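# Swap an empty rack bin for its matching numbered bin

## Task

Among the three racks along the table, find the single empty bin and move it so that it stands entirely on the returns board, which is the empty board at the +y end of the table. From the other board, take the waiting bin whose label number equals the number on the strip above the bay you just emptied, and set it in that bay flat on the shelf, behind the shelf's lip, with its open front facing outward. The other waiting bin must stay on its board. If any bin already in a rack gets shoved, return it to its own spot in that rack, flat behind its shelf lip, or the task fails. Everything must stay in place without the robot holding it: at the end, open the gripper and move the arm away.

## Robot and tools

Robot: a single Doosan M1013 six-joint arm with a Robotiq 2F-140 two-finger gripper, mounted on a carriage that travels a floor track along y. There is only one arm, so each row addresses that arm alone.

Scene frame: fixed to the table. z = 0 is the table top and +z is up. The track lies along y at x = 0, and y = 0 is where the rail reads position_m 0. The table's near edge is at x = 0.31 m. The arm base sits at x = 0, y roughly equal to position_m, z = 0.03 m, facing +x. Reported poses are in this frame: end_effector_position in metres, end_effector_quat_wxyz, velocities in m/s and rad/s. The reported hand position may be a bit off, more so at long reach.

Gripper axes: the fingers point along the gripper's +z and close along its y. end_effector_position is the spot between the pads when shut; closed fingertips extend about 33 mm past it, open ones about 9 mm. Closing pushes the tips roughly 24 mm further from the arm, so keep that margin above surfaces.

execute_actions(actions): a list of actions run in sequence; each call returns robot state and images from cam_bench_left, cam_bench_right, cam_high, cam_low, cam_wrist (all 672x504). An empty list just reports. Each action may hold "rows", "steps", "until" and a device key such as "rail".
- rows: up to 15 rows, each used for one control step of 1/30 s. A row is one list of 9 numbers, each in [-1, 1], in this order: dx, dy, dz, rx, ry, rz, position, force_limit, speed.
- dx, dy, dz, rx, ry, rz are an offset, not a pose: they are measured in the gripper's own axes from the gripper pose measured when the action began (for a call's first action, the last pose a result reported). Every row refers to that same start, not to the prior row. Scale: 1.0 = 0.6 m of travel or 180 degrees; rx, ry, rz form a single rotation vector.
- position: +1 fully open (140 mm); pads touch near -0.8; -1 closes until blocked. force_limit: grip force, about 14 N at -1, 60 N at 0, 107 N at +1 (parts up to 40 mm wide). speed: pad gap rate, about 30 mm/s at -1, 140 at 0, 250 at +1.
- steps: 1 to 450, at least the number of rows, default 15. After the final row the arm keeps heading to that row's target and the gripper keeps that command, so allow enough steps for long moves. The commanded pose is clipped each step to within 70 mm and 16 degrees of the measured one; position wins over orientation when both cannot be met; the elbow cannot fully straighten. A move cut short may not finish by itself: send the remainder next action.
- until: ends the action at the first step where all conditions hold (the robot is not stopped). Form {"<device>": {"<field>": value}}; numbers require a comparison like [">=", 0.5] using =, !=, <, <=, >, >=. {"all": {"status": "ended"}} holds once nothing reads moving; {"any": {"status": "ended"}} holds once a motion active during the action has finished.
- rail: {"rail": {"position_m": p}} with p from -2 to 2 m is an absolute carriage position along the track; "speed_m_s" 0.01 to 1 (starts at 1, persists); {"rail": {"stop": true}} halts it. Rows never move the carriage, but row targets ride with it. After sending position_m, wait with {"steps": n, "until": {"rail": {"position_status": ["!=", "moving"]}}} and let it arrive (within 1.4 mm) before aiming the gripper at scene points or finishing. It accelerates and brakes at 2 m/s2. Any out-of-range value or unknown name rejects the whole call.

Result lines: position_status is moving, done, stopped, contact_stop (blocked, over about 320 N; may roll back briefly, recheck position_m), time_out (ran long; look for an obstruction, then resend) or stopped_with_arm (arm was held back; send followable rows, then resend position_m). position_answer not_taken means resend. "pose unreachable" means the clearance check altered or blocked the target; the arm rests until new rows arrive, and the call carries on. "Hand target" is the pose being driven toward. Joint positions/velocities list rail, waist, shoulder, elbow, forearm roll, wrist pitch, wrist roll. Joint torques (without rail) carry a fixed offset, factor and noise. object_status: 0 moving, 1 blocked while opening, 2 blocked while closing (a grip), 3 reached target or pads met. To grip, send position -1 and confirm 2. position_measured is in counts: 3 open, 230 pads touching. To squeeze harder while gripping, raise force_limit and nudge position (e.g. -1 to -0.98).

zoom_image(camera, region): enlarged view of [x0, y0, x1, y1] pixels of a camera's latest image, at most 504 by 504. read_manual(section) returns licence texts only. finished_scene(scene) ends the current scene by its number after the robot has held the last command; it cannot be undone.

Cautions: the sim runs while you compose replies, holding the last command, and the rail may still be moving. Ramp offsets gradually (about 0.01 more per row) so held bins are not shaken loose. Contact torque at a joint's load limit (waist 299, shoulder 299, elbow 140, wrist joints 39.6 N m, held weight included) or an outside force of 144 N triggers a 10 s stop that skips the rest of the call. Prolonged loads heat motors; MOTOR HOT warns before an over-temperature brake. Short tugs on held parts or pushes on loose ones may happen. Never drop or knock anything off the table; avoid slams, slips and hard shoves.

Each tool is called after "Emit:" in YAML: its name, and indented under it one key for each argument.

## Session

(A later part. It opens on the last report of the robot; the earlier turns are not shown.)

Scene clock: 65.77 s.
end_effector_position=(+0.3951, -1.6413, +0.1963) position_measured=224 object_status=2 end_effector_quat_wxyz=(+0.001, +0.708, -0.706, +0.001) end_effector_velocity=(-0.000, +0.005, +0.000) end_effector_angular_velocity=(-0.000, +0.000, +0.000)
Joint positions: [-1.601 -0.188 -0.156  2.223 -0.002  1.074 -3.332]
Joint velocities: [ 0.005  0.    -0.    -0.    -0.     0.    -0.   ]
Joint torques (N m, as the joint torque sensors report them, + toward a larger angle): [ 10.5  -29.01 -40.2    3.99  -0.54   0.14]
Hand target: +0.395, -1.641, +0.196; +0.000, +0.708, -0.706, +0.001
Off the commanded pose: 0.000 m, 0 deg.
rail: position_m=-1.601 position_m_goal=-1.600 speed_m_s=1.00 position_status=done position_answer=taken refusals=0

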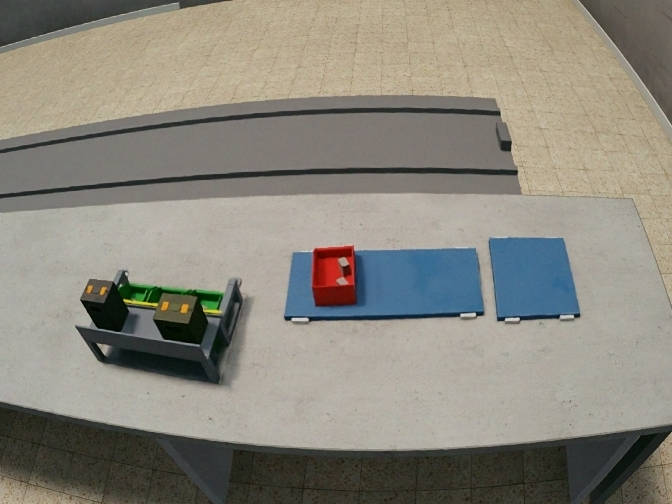

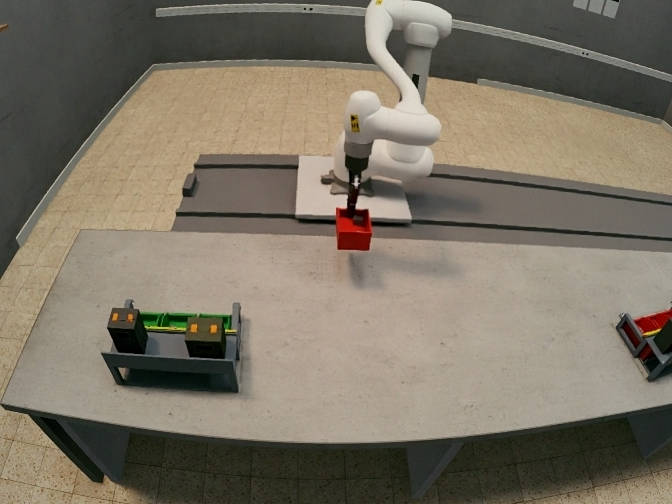

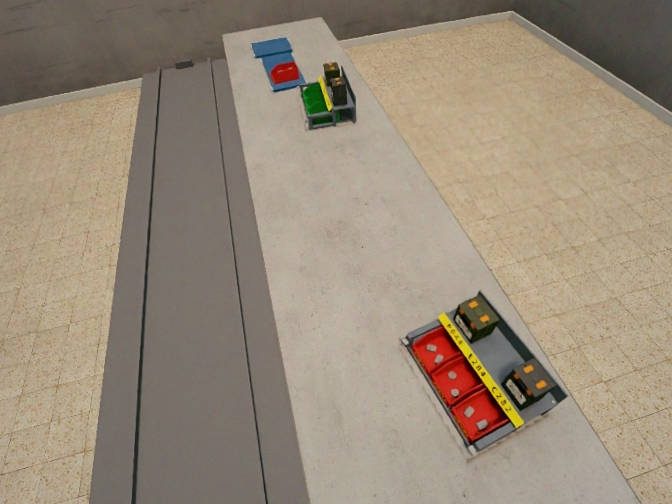

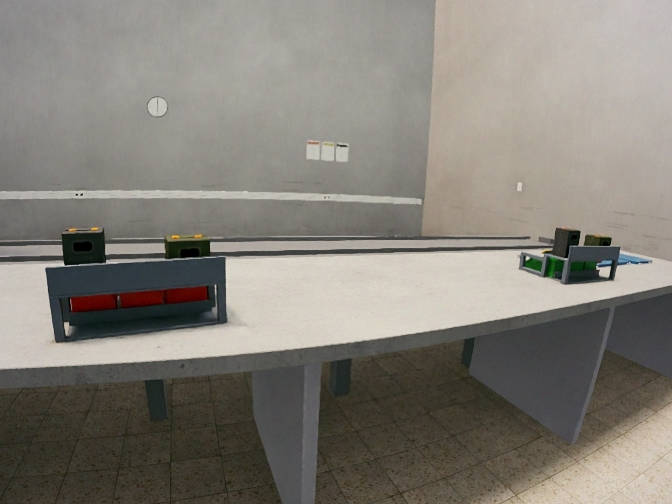

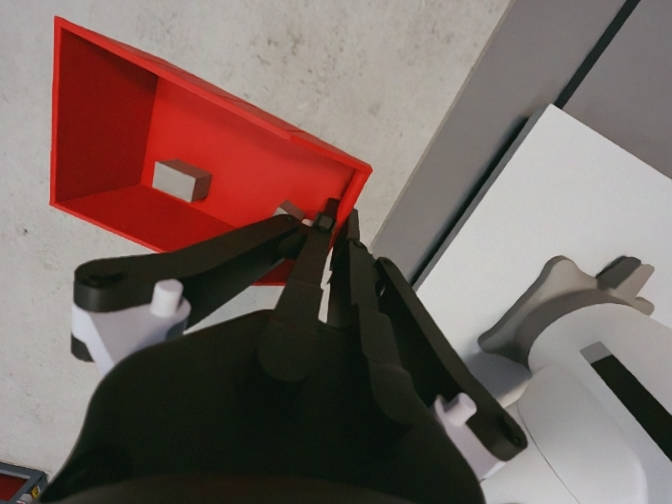

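Emit:
execute_actions:
  actions:
    - {"rail":{"position_m":-1.78},"rows":[[0,-0.005,0.01,0,0,0,-1,1,-0.5],[0,-0.015,0.025,0,0,0,-1,1,-0.5],[0,-0.025,0.04,0,0,0,-1,1,-0.5],[0,-0.035,0.055,0,0,0,-1,1,-0.5],[0,-0.045,0.07,0,0,0,-1,1,-0.5],[0,-0.055,0.085,0,0,0,-1,1,-0.5],[0,-0.065,0.1,0,0,0,-1,1,-0.5],[0,-0.075,0.115,0,0,0,-1,1,-0.5],[0,-0.085,0.13,0,0,0,-1,1,-0.5],[0,-0.095,0.145,0,0,0,-1,1,-0.5],[0,-0.105,0.16,0,0,0,-1,1,-0.5],[0,-0.115,0.175,0,0,0,-1,1,-0.5],[0,-0.125,0.19,0,0,0,-1,1,-0.5],[0,-0.135,0.205,0,0,0,-1,1,-0.5],[0,-0.14,0.22,0,0,0,-1,1,-0.5]],"steps":35}
    - {"rows":[[0,0,0.006,0,0,0,-1,1,-0.5],[0,0,0.012,0,0,0,-1,1,-0.5],[0,0,0.018,0,0,0,-1,1,-0.5],[0,0,0.024,0,0,0,-1,1,-0.5],[0,0,0.03,0,0,0,-1,1,-0.5],[0,0,0.034,0,0,0,-1,1,-0.5]],"steps":18}

Scene clock: 73.47 s.
end_effector_position=(+0.4789, -1.8207, +0.0436) position_measured=224 object_status=2 end_effector_quat_wxyz=(+0.000, +0.708, -0.706, +0.001) end_effector_velocity=(-0.000, +0.000, -0.000) end_effector_angular_velocity=(+0.000, +0.000, +0.000)
Joint positions: [-1.78  -0.155  0.174  2.24  -0.002  0.728 -3.299]
Joint velocities: [ 0. -0.  0.  0. -0. -0. -0.]
Joint torques (N m, as the joint torque sensors report them, + toward a larger angle): [  3.1  -48.07 -30.41   2.24  -0.7    0.04]
Hand target: +0.479, -1.820, +0.044; +0.000, +0.708, -0.706, +0.001
Off the commanded pose: 0.000 m, 0 deg.
rail: position_m=-1.780 position_m_goal=-1.780 speed_m_s=1.00 position_status=done position_answer=taken refusals=0

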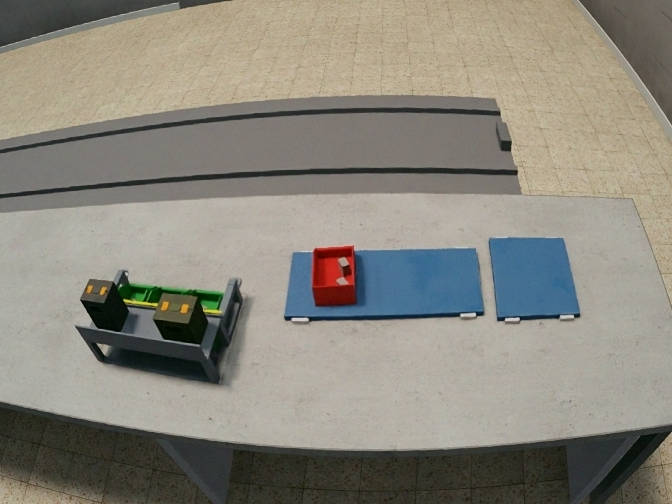

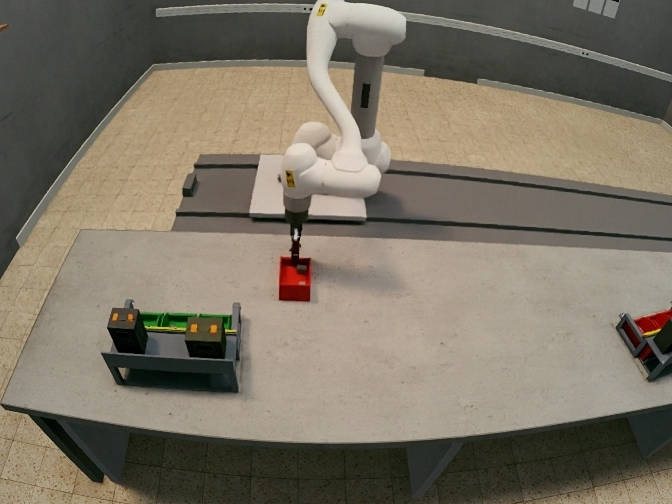

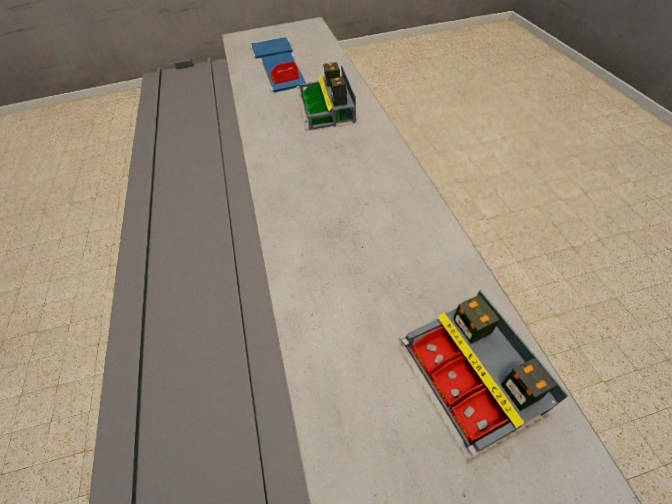

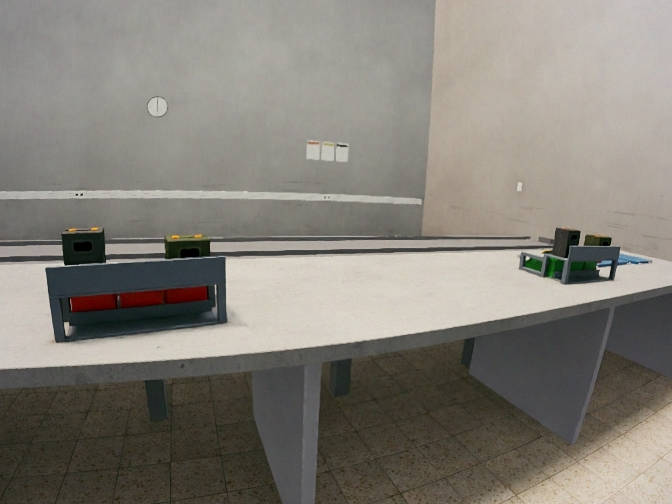

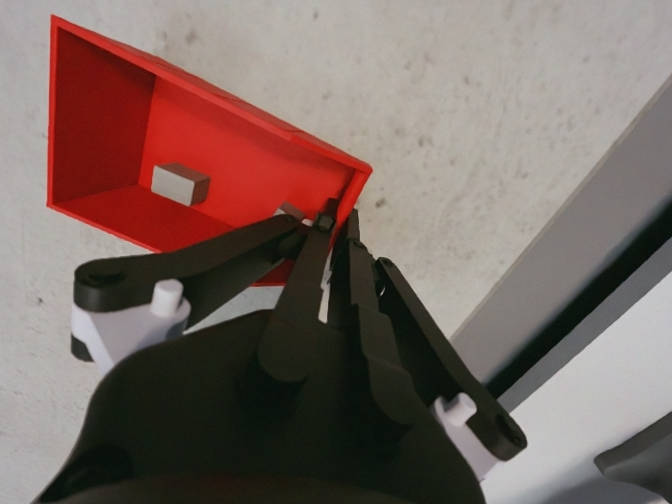

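Emit:
execute_actions:
  actions:
    - {"rows":[[0,0,0,0,0,0,-0.45,1,-0.3]],"steps":12}
    - {"rows":[[0,0,-0.03,0,0,0,-0.45,1,0],[0,0,-0.08,0,0,0,-0.45,1,0],[0,0,-0.13,0,0,0,-0.45,1,0]],"steps":10}
    - {"rail":{"position_m":-2.0},"rows":[[0,-0.05,-0.08,0,0,0,-0.45,1,0],[0,-0.12,-0.16,0,0,0,-0.45,1,0],[0,-0.2,-0.24,0,0,0,-0.45,1,0],[0,-0.25,-0.3,0,0,0,-0.45,1,0]],"steps":40}

Scene clock: 79.50 s.
end_effector_position=(+0.6290, -2.0403, +0.3004) position_measured=186 object_status=3 end_effector_quat_wxyz=(+0.000, +0.708, -0.706, +0.001) end_effector_velocity=(+0.000, -0.000, +0.000) end_effector_angular_velocity=(-0.000, +0.000, +0.000)
Joint positions: [-2.    -0.117  0.152  1.713 -0.002  1.274 -3.261]
Joint velocities: [ 0.  0.  0. -0. -0.  0.  0.]
Joint torques (N m, as the joint torque sensors report them, + toward a larger angle): [  3.   -57.02 -41.36   3.55  -0.34   0.11]
Hand target: +0.629, -2.040, +0.300; +0.000, +0.708, -0.706, +0.001
Off the commanded pose: 0.000 m, 0 deg.
rail: position_m=-2.000 position_m_goal=-2.000 speed_m_s=1.00 position_status=done position_answer=taken refusals=0

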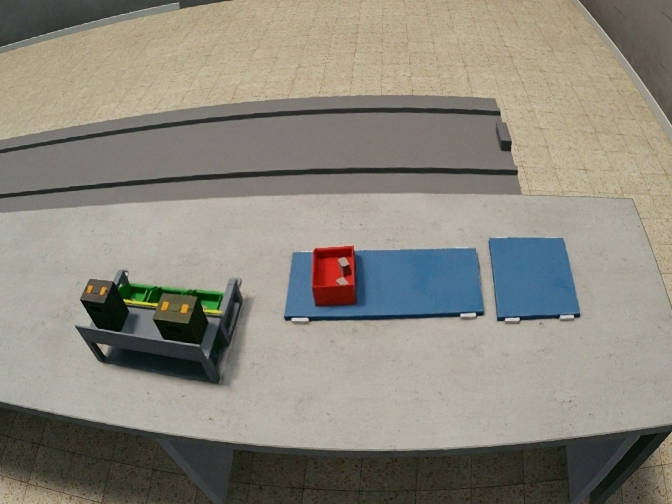

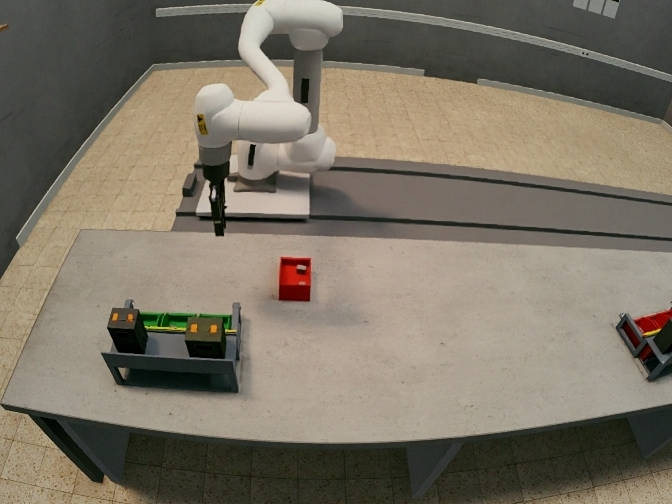

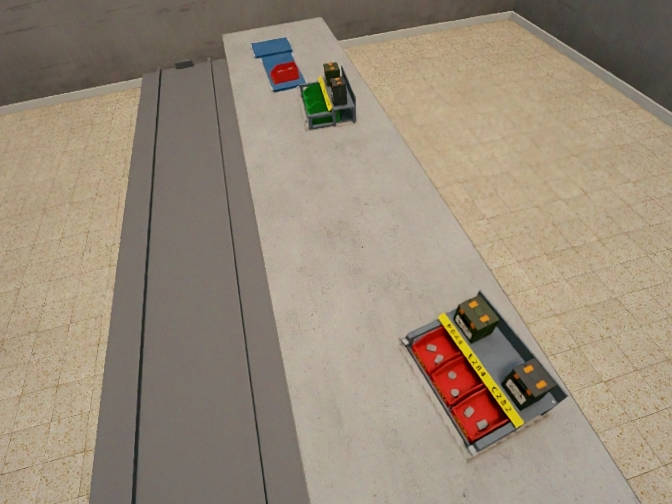

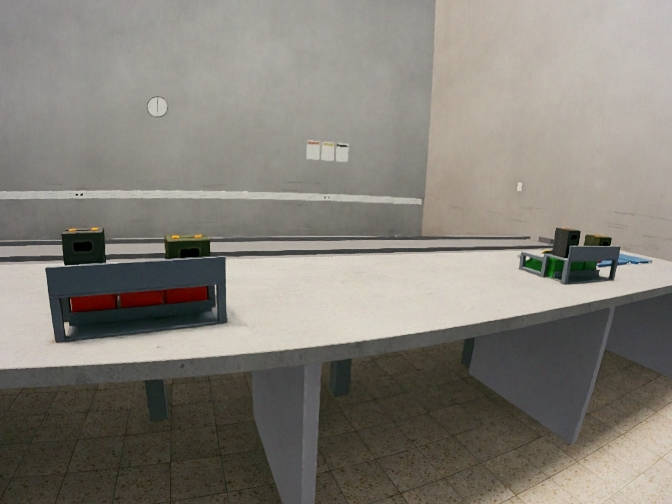

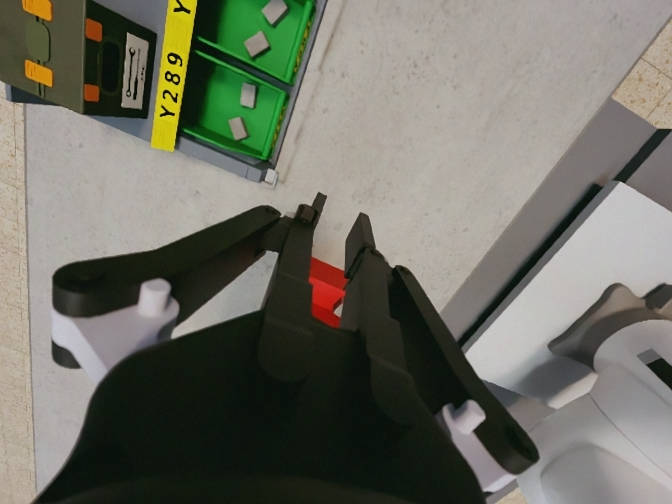

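Emit:
execute_actions:
  actions:
    - {"rows":[[0.05,-0.03,0.02,0,0,0,-0.45,1,0],[0.12,-0.07,0.05,0,0,0,-0.45,1,0],[0.2,-0.11,0.09,0,0,0,-0.45,1,0],[0.3,-0.16,0.13,0,0,0,-0.45,1,0],[0.4,-0.218,0.18,0,0,0,-0.45,1,0]],"steps":40}

Scene clock: 84.63 s.
end_effector_position=(+0.7599, -2.2802, +0.1925) position_measured=186 object_status=3 end_effector_quat_wxyz=(+0.000, +0.708, -0.706, +0.001) end_effector_velocity=(-0.000, +0.000, -0.000) end_effector_angular_velocity=(+0.000, +0.000, +0.000)
Joint positions: [-2.    -0.395  0.485  1.463 -0.002  1.191 -3.539]
Joint velocities: [ 0.  0.  0. -0. -0.  0. -0.]
Joint torques (N m, as the joint torque sensors report them, + toward a larger angle): [  2.65 -88.   -39.78   3.24  -0.41   0.06]
Hand target: +0.760, -2.280, +0.193; +0.000, +0.708, -0.706, +0.001
Off the commanded pose: 0.001 m, 0 deg.
rail: position_m=-2.000 position_m_goal=-2.000 speed_m_s=1.00 position_status=done position_answer=taken refusals=0

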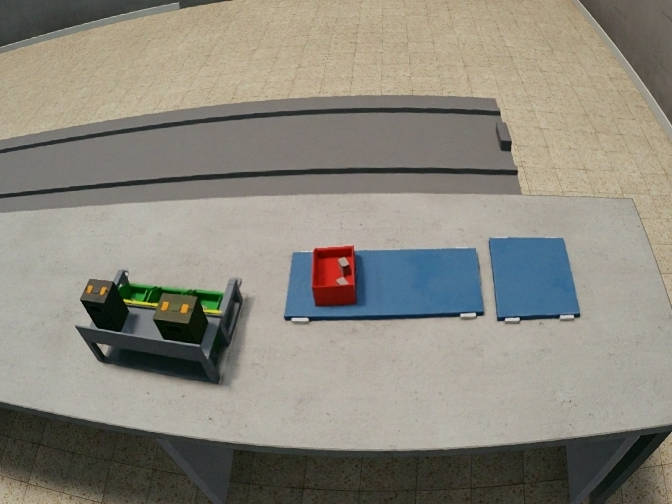

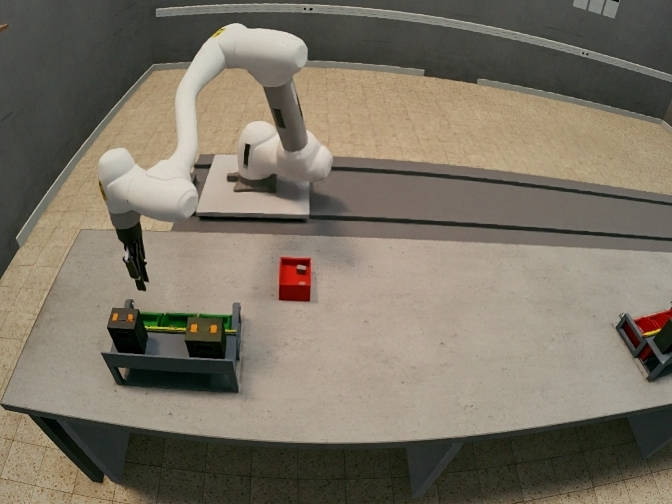

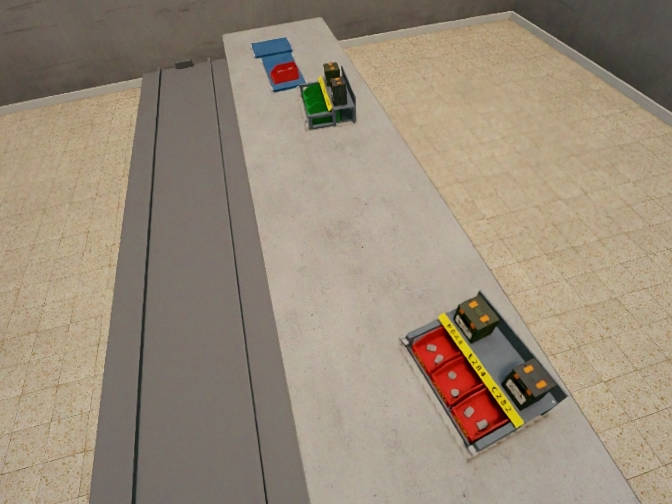

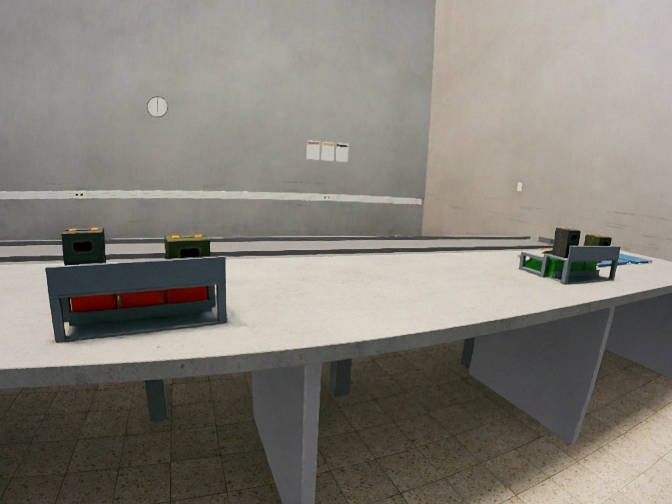

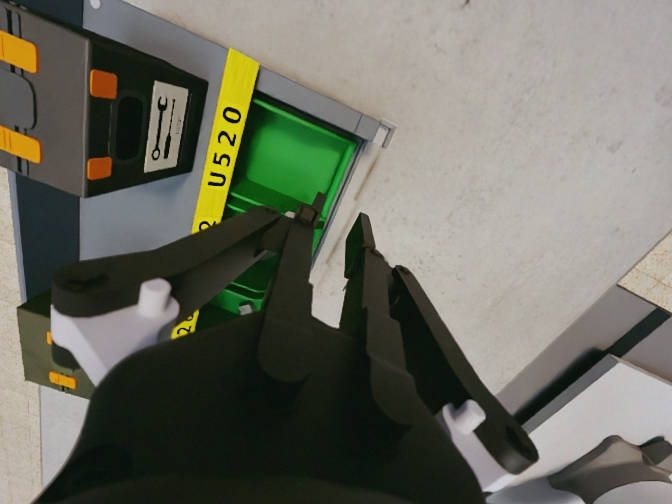

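U520 confirmed.

Emit:
zoom_image:
  camera: "cam_wrist"
  region: [220, 80, 420, 280]

Region (220, 80, 420, 280) of cam_wrist's 672x504 image, scaled by 2.520, with more detail than that image has.

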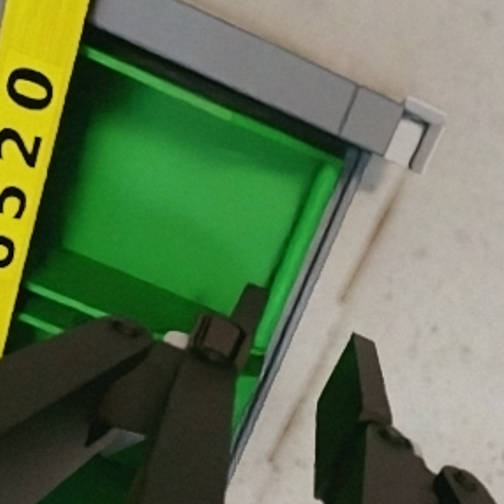

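Emit:
execute_actions:
  actions:
    - {"rows":[[0.004,-0.01,0.05,0,0,-0.015,-0.45,1,0],[0.008,-0.02,0.104,0,0,-0.03,-0.45,1,0]],"steps":25}

Emit:
zoom_image:
  camera: "cam_wrist"
  region: [220, 100, 440, 300]

Scene clock: 91.00 s.
end_effector_position=(+0.7720, -2.2850, +0.1301) position_measured=186 object_status=3 end_effector_quat_wxyz=(+0.000, +0.741, -0.672, +0.001) end_effector_velocity=(-0.000, -0.000, -0.000) end_effector_angular_velocity=(+0.000, -0.000, -0.000)
Joint positions: [-2.    -0.395  0.545  1.489 -0.002  1.105 -3.633]
Joint velocities: [ 0. -0.  0. -0.  0. -0. -0.]
Joint torques (N m, as the joint torque sensors report them, + toward a larger angle): [  3.19 -91.8  -39.25   3.22  -0.41   0.03]
Hand target: +0.772, -2.285, +0.130; +0.000, +0.741, -0.672, +0.001
Off the commanded pose: 0.000 m, 0 deg.
rail: position_m=-2.000 position_m_goal=-2.000 speed_m_s=1.00 position_status=done position_answer=taken refusals=0

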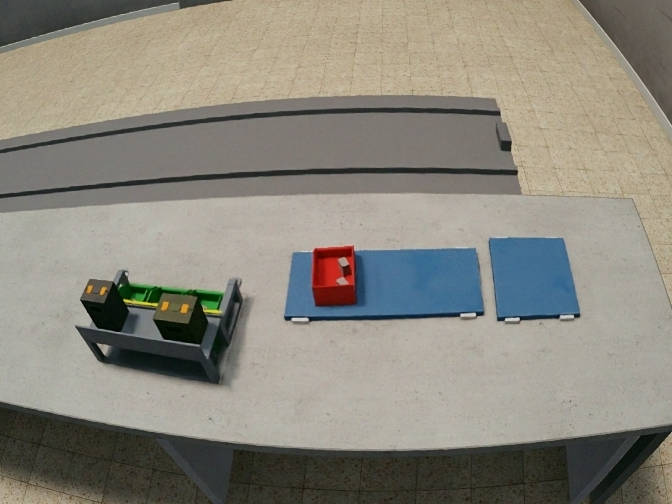

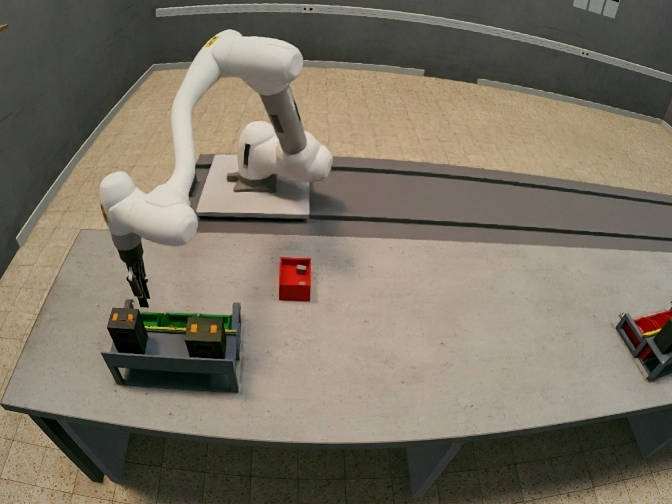

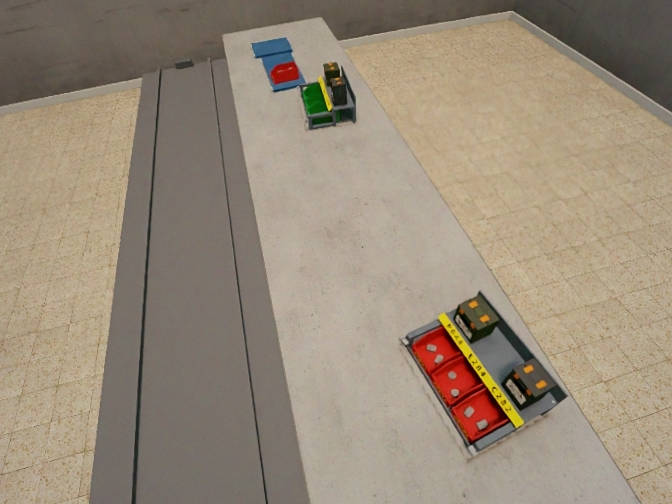

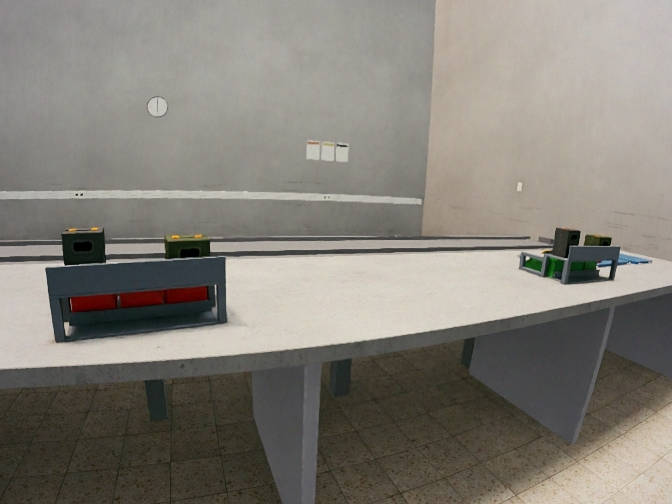

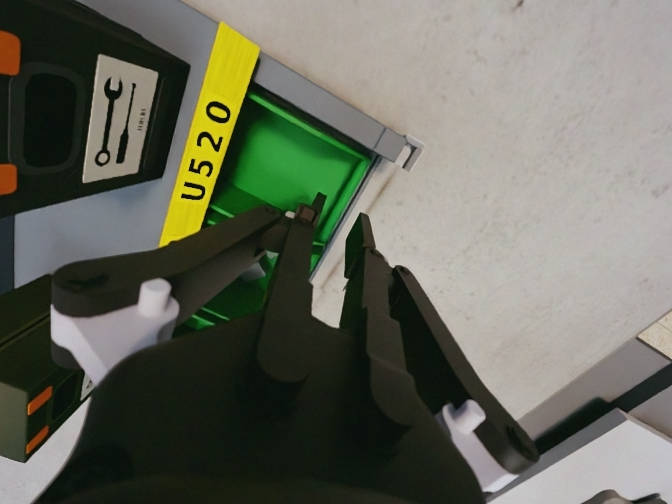

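Region (220, 100, 440, 300) of cam_wrist's 672x504 image, scaled by 2.291, with more detail than that image has; it fills the top 458 rows of this view, and the rest is white.

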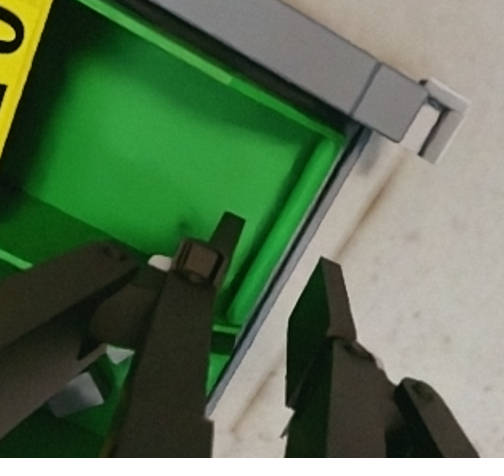

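Emit:
execute_actions:
  actions:
    - {"rows":[[0,0,0.02,0,0,0.015,-0.45,1,0],[0,0,0.04,0,0,0.028,-0.45,1,0],[0,0,0.06,0,0,0.028,-0.45,1,0],[0,0,0.08,0,0,0.028,-0.45,1,0],[0,0,0.1,0,0,0.028,-0.45,1,0],[0,0,0.112,0,0,0.028,-0.45,1,0]],"steps":28}

Scene clock: 98.37 s.
end_effector_position=(+0.7720, -2.2851, +0.0629) position_measured=186 object_status=3 end_effector_quat_wxyz=(+0.000, +0.710, -0.704, +0.001) end_effector_velocity=(+0.000, +0.000, -0.000) end_effector_angular_velocity=(-0.000, +0.000, +0.000)
Joint positions: [-2.    -0.395  0.599  1.537 -0.002  1.004 -3.545]
Joint velocities: [ 0.  0.  0. -0. -0. -0.  0.]
Joint torques (N m, as the joint torque sensors report them, + toward a larger angle): [  2.89 -94.44 -36.85   3.02  -0.42   0.14]
Hand target: +0.772, -2.285, +0.063; +0.000, +0.710, -0.704, +0.001
Off the commanded pose: 0.000 m, 0 deg.
rail: position_m=-2.000 position_m_goal=-2.000 speed_m_s=1.00 position_status=done position_answer=taken refusals=0

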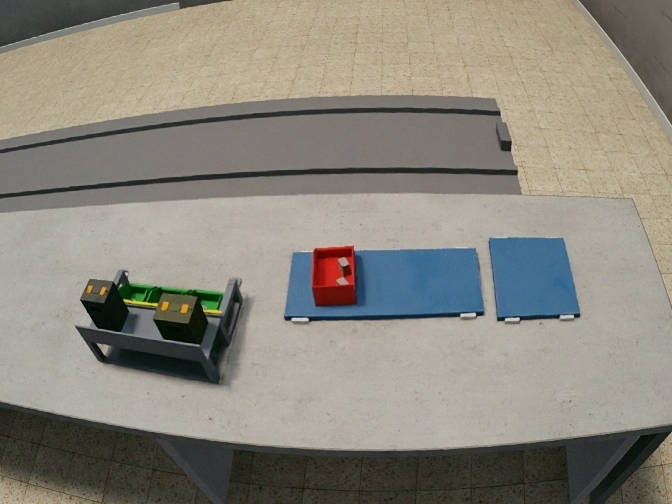

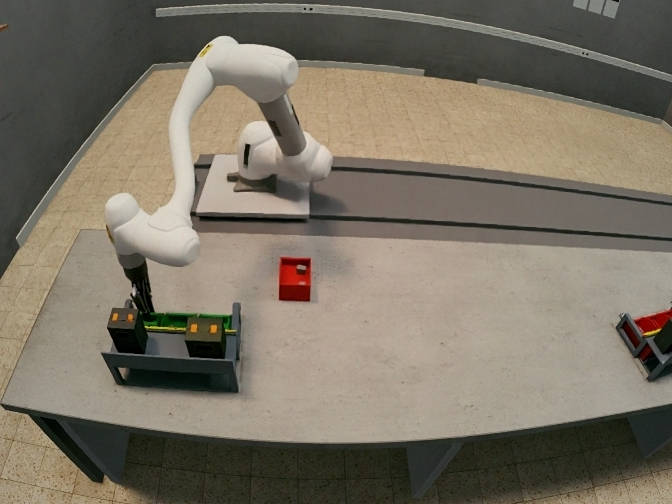

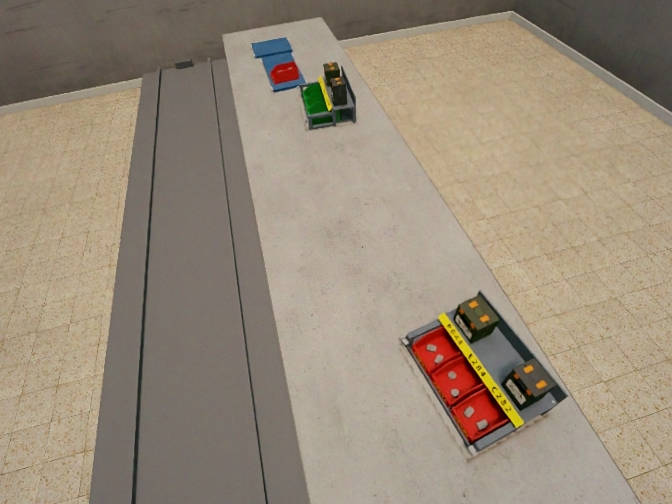

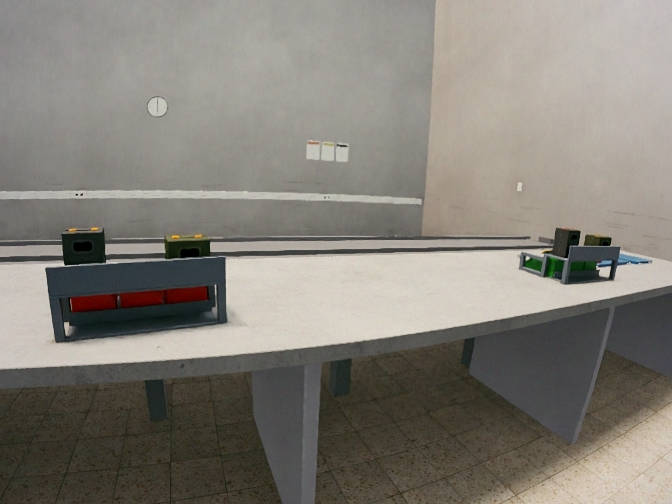

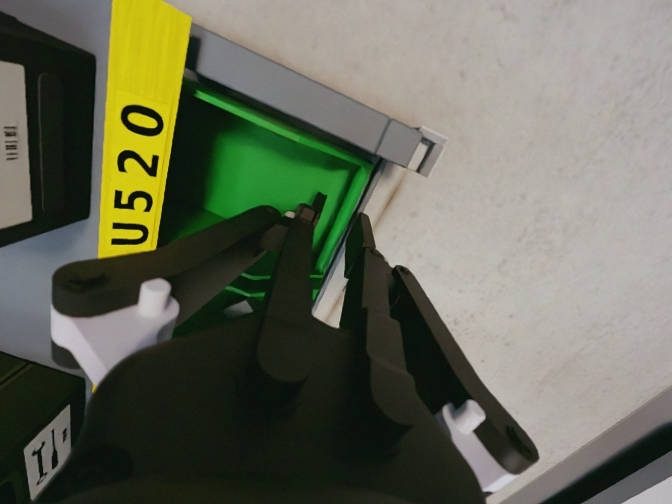

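Emit:
execute_actions:
  actions:
    - {"rows":[[0,0.002,0.003,0,0,0,-0.45,1,0],[0,0.002,0.003,0,0,0,-0.45,1,0],[0,0.002,0.003,0,0,0,-1,1,-0.5]],"steps":28}

Scene clock: 101.13 s.
end_effector_position=(+0.7708, -2.2851, +0.0611) position_measured=225 object_status=2 end_effector_quat_wxyz=(+0.000, +0.710, -0.704, +0.001) end_effector_velocity=(-0.000, -0.000, +0.000) end_effector_angular_velocity=(-0.000, -0.000, -0.000)
Joint positions: [-2.    -0.396  0.599  1.541 -0.002  1.    -3.546]
Joint velocities: [ 0. -0. -0.  0.  0.  0. -0.]
Joint torques (N m, as the joint torque sensors report them, + toward a larger angle): [ -2.41 -83.24 -30.35   1.27  -0.88   0.1 ]
Hand target: +0.771, -2.285, +0.061; +0.000, +0.710, -0.704, +0.001
Off the commanded pose: 0.000 m, 0 deg.
rail: position_m=-2.000 position_m_goal=-2.000 speed_m_s=1.00 position_status=done position_answer=taken refusals=0

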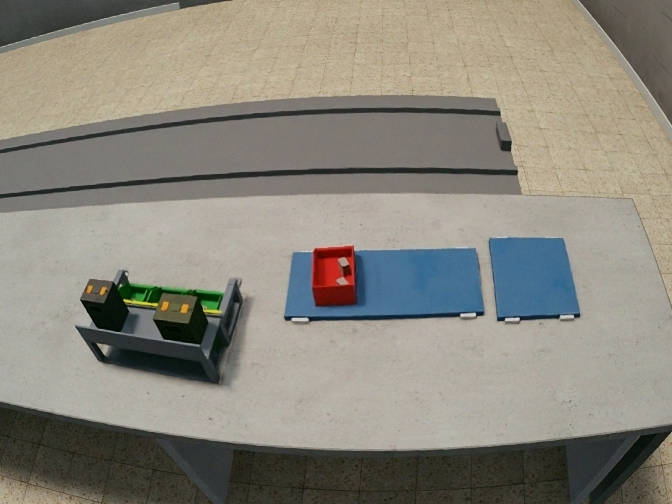

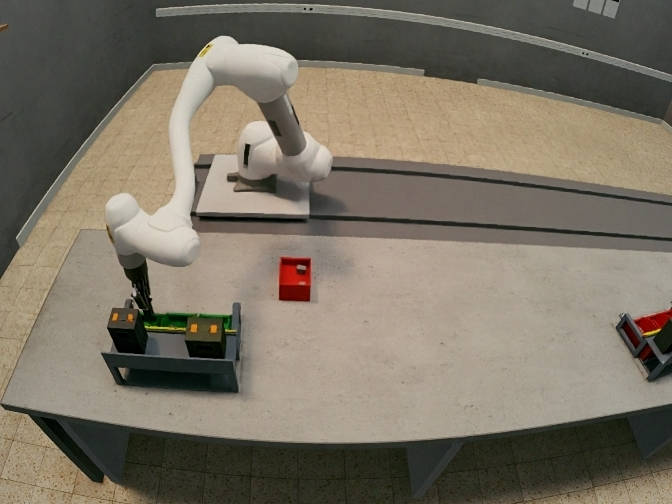

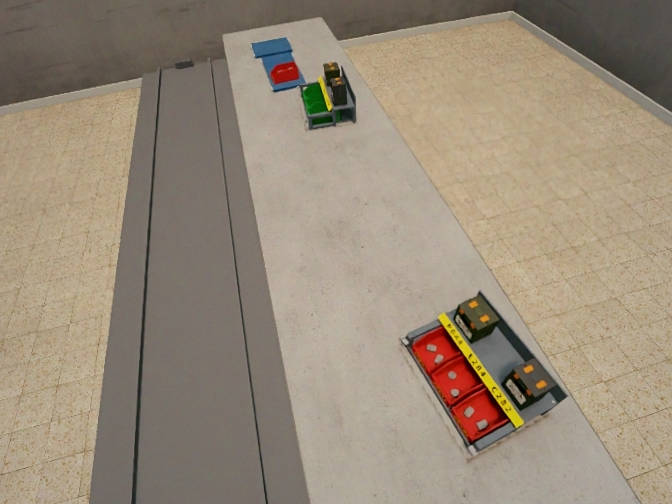

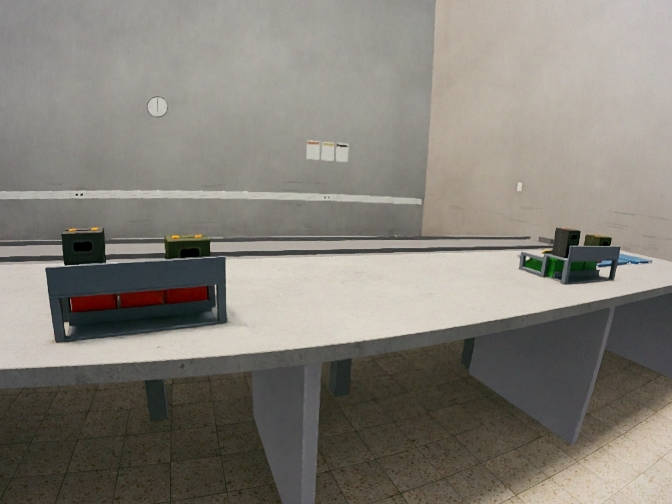

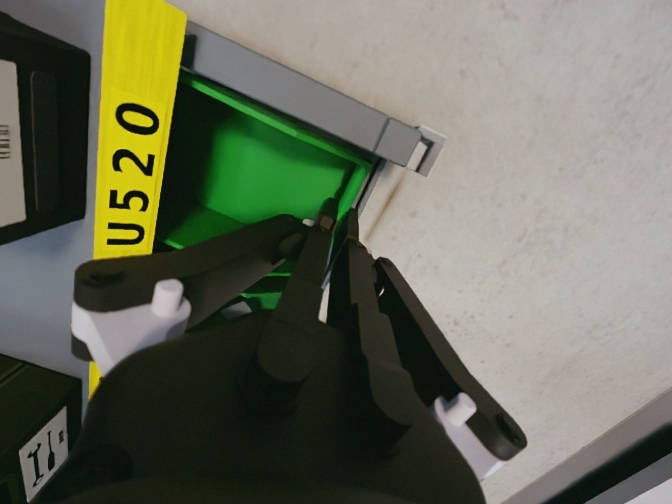

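Emit:
execute_actions:
  actions:
    - {"rows":[[0,0,-0.004,0,0,-0.003,-1,1,-0.5],[0,0,-0.01,0,0,-0.006,-1,1,-0.5],[0,0,-0.016,0,0,-0.01,-1,1,-0.5],[0,0,-0.022,0,0,-0.01,-1,1,-0.5],[0,0,-0.03,0,0,-0.01,-1,1,-0.5]],"steps":15}
    - {"rows":[[0,0.005,0,0,0,0,-1,1,-0.5],[0,0.012,0,0,0,0,-1,1,-0.5],[0,0.02,0,0,0,0,-1,1,-0.5],[0,0.03,0,0,0,0,-1,1,-0.5],[0,0.04,0,0,0,0,-1,1,-0.5],[0,0.05,0,0,0,0,-1,1,-0.5],[0,0.06,0,0,0,0,-1,1,-0.5],[0,0.07,0,0,0,0,-1,1,-0.5],[0,0.08,0,0,0,0,-1,1,-0.5],[0,0.09,0,0,0,0,-1,1,-0.5],[0,0.1,0,0,0,0,-1,1,-0.5],[0,0.11,0,0,0,0,-1,1,-0.5],[0,0.12,0,0,0,0,-1,1,-0.5],[0,0.13,0,0,0,0,-1,1,-0.5],[0,0.14,0,0,0,0,-1,1,-0.5]],"steps":22}

Scene clock: 108.47 s.
end_effector_position=(+0.6869, -2.2886, +0.0791) position_measured=225 object_status=2 end_effector_quat_wxyz=(+0.001, +0.721, -0.692, +0.001) end_effector_velocity=(-0.001, +0.001, +0.000) end_effector_angular_velocity=(+0.002, -0.001, -0.001)
Joint positions: [-2.    -0.443  0.479  1.703 -0.002  0.957 -3.625]
Joint velocities: [ 0.    -0.001 -0.003  0.004  0.003 -0.002 -0.002]
Joint torques (N m, as the joint torque sensors report them, + toward a larger angle): [  2.65 -82.54 -35.86   3.    -0.55   0.19]
Hand target: +0.687, -2.288, +0.079; +0.000, +0.721, -0.692, +0.001
Off the commanded pose: 0.000 m, 0 deg.
rail: position_m=-2.000 position_m_goal=-2.000 speed_m_s=1.00 position_status=done position_answer=taken refusals=0

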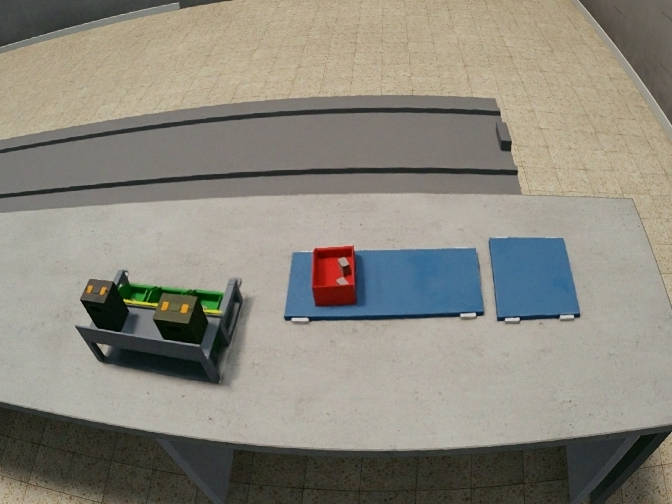

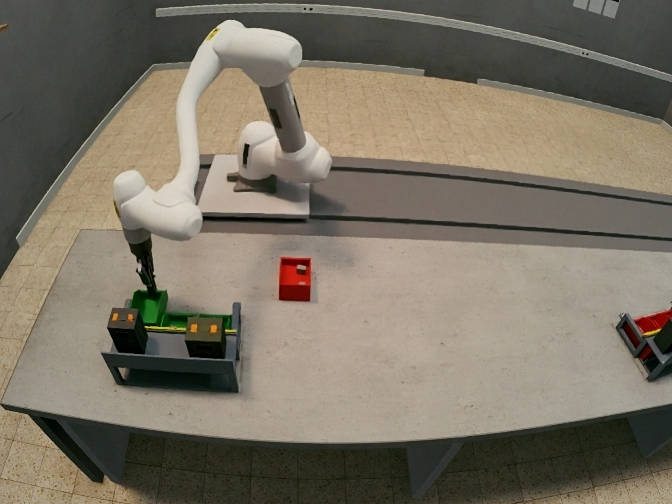

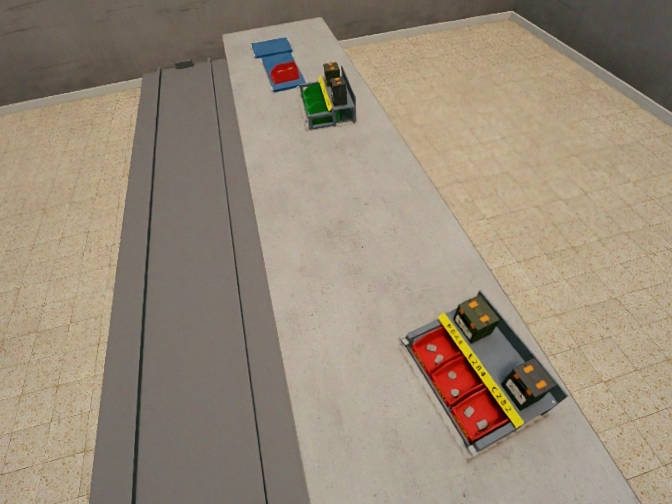

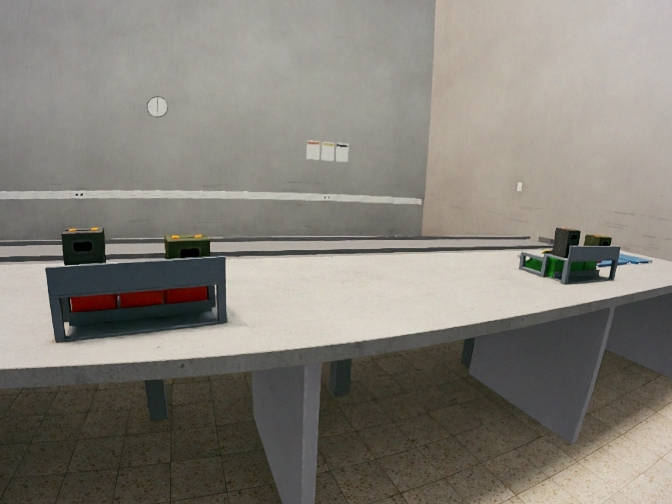

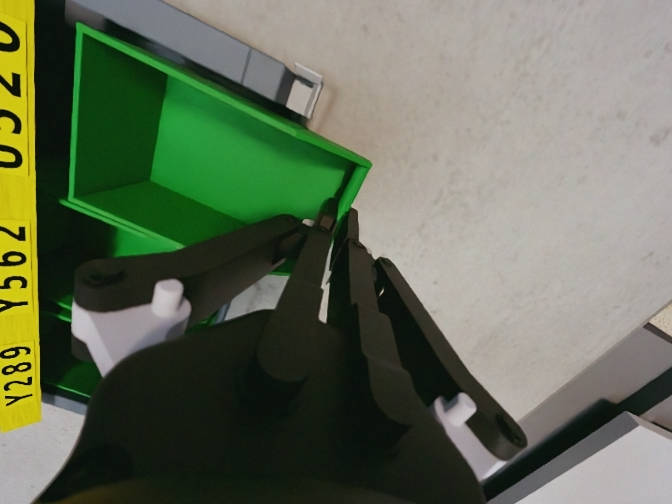

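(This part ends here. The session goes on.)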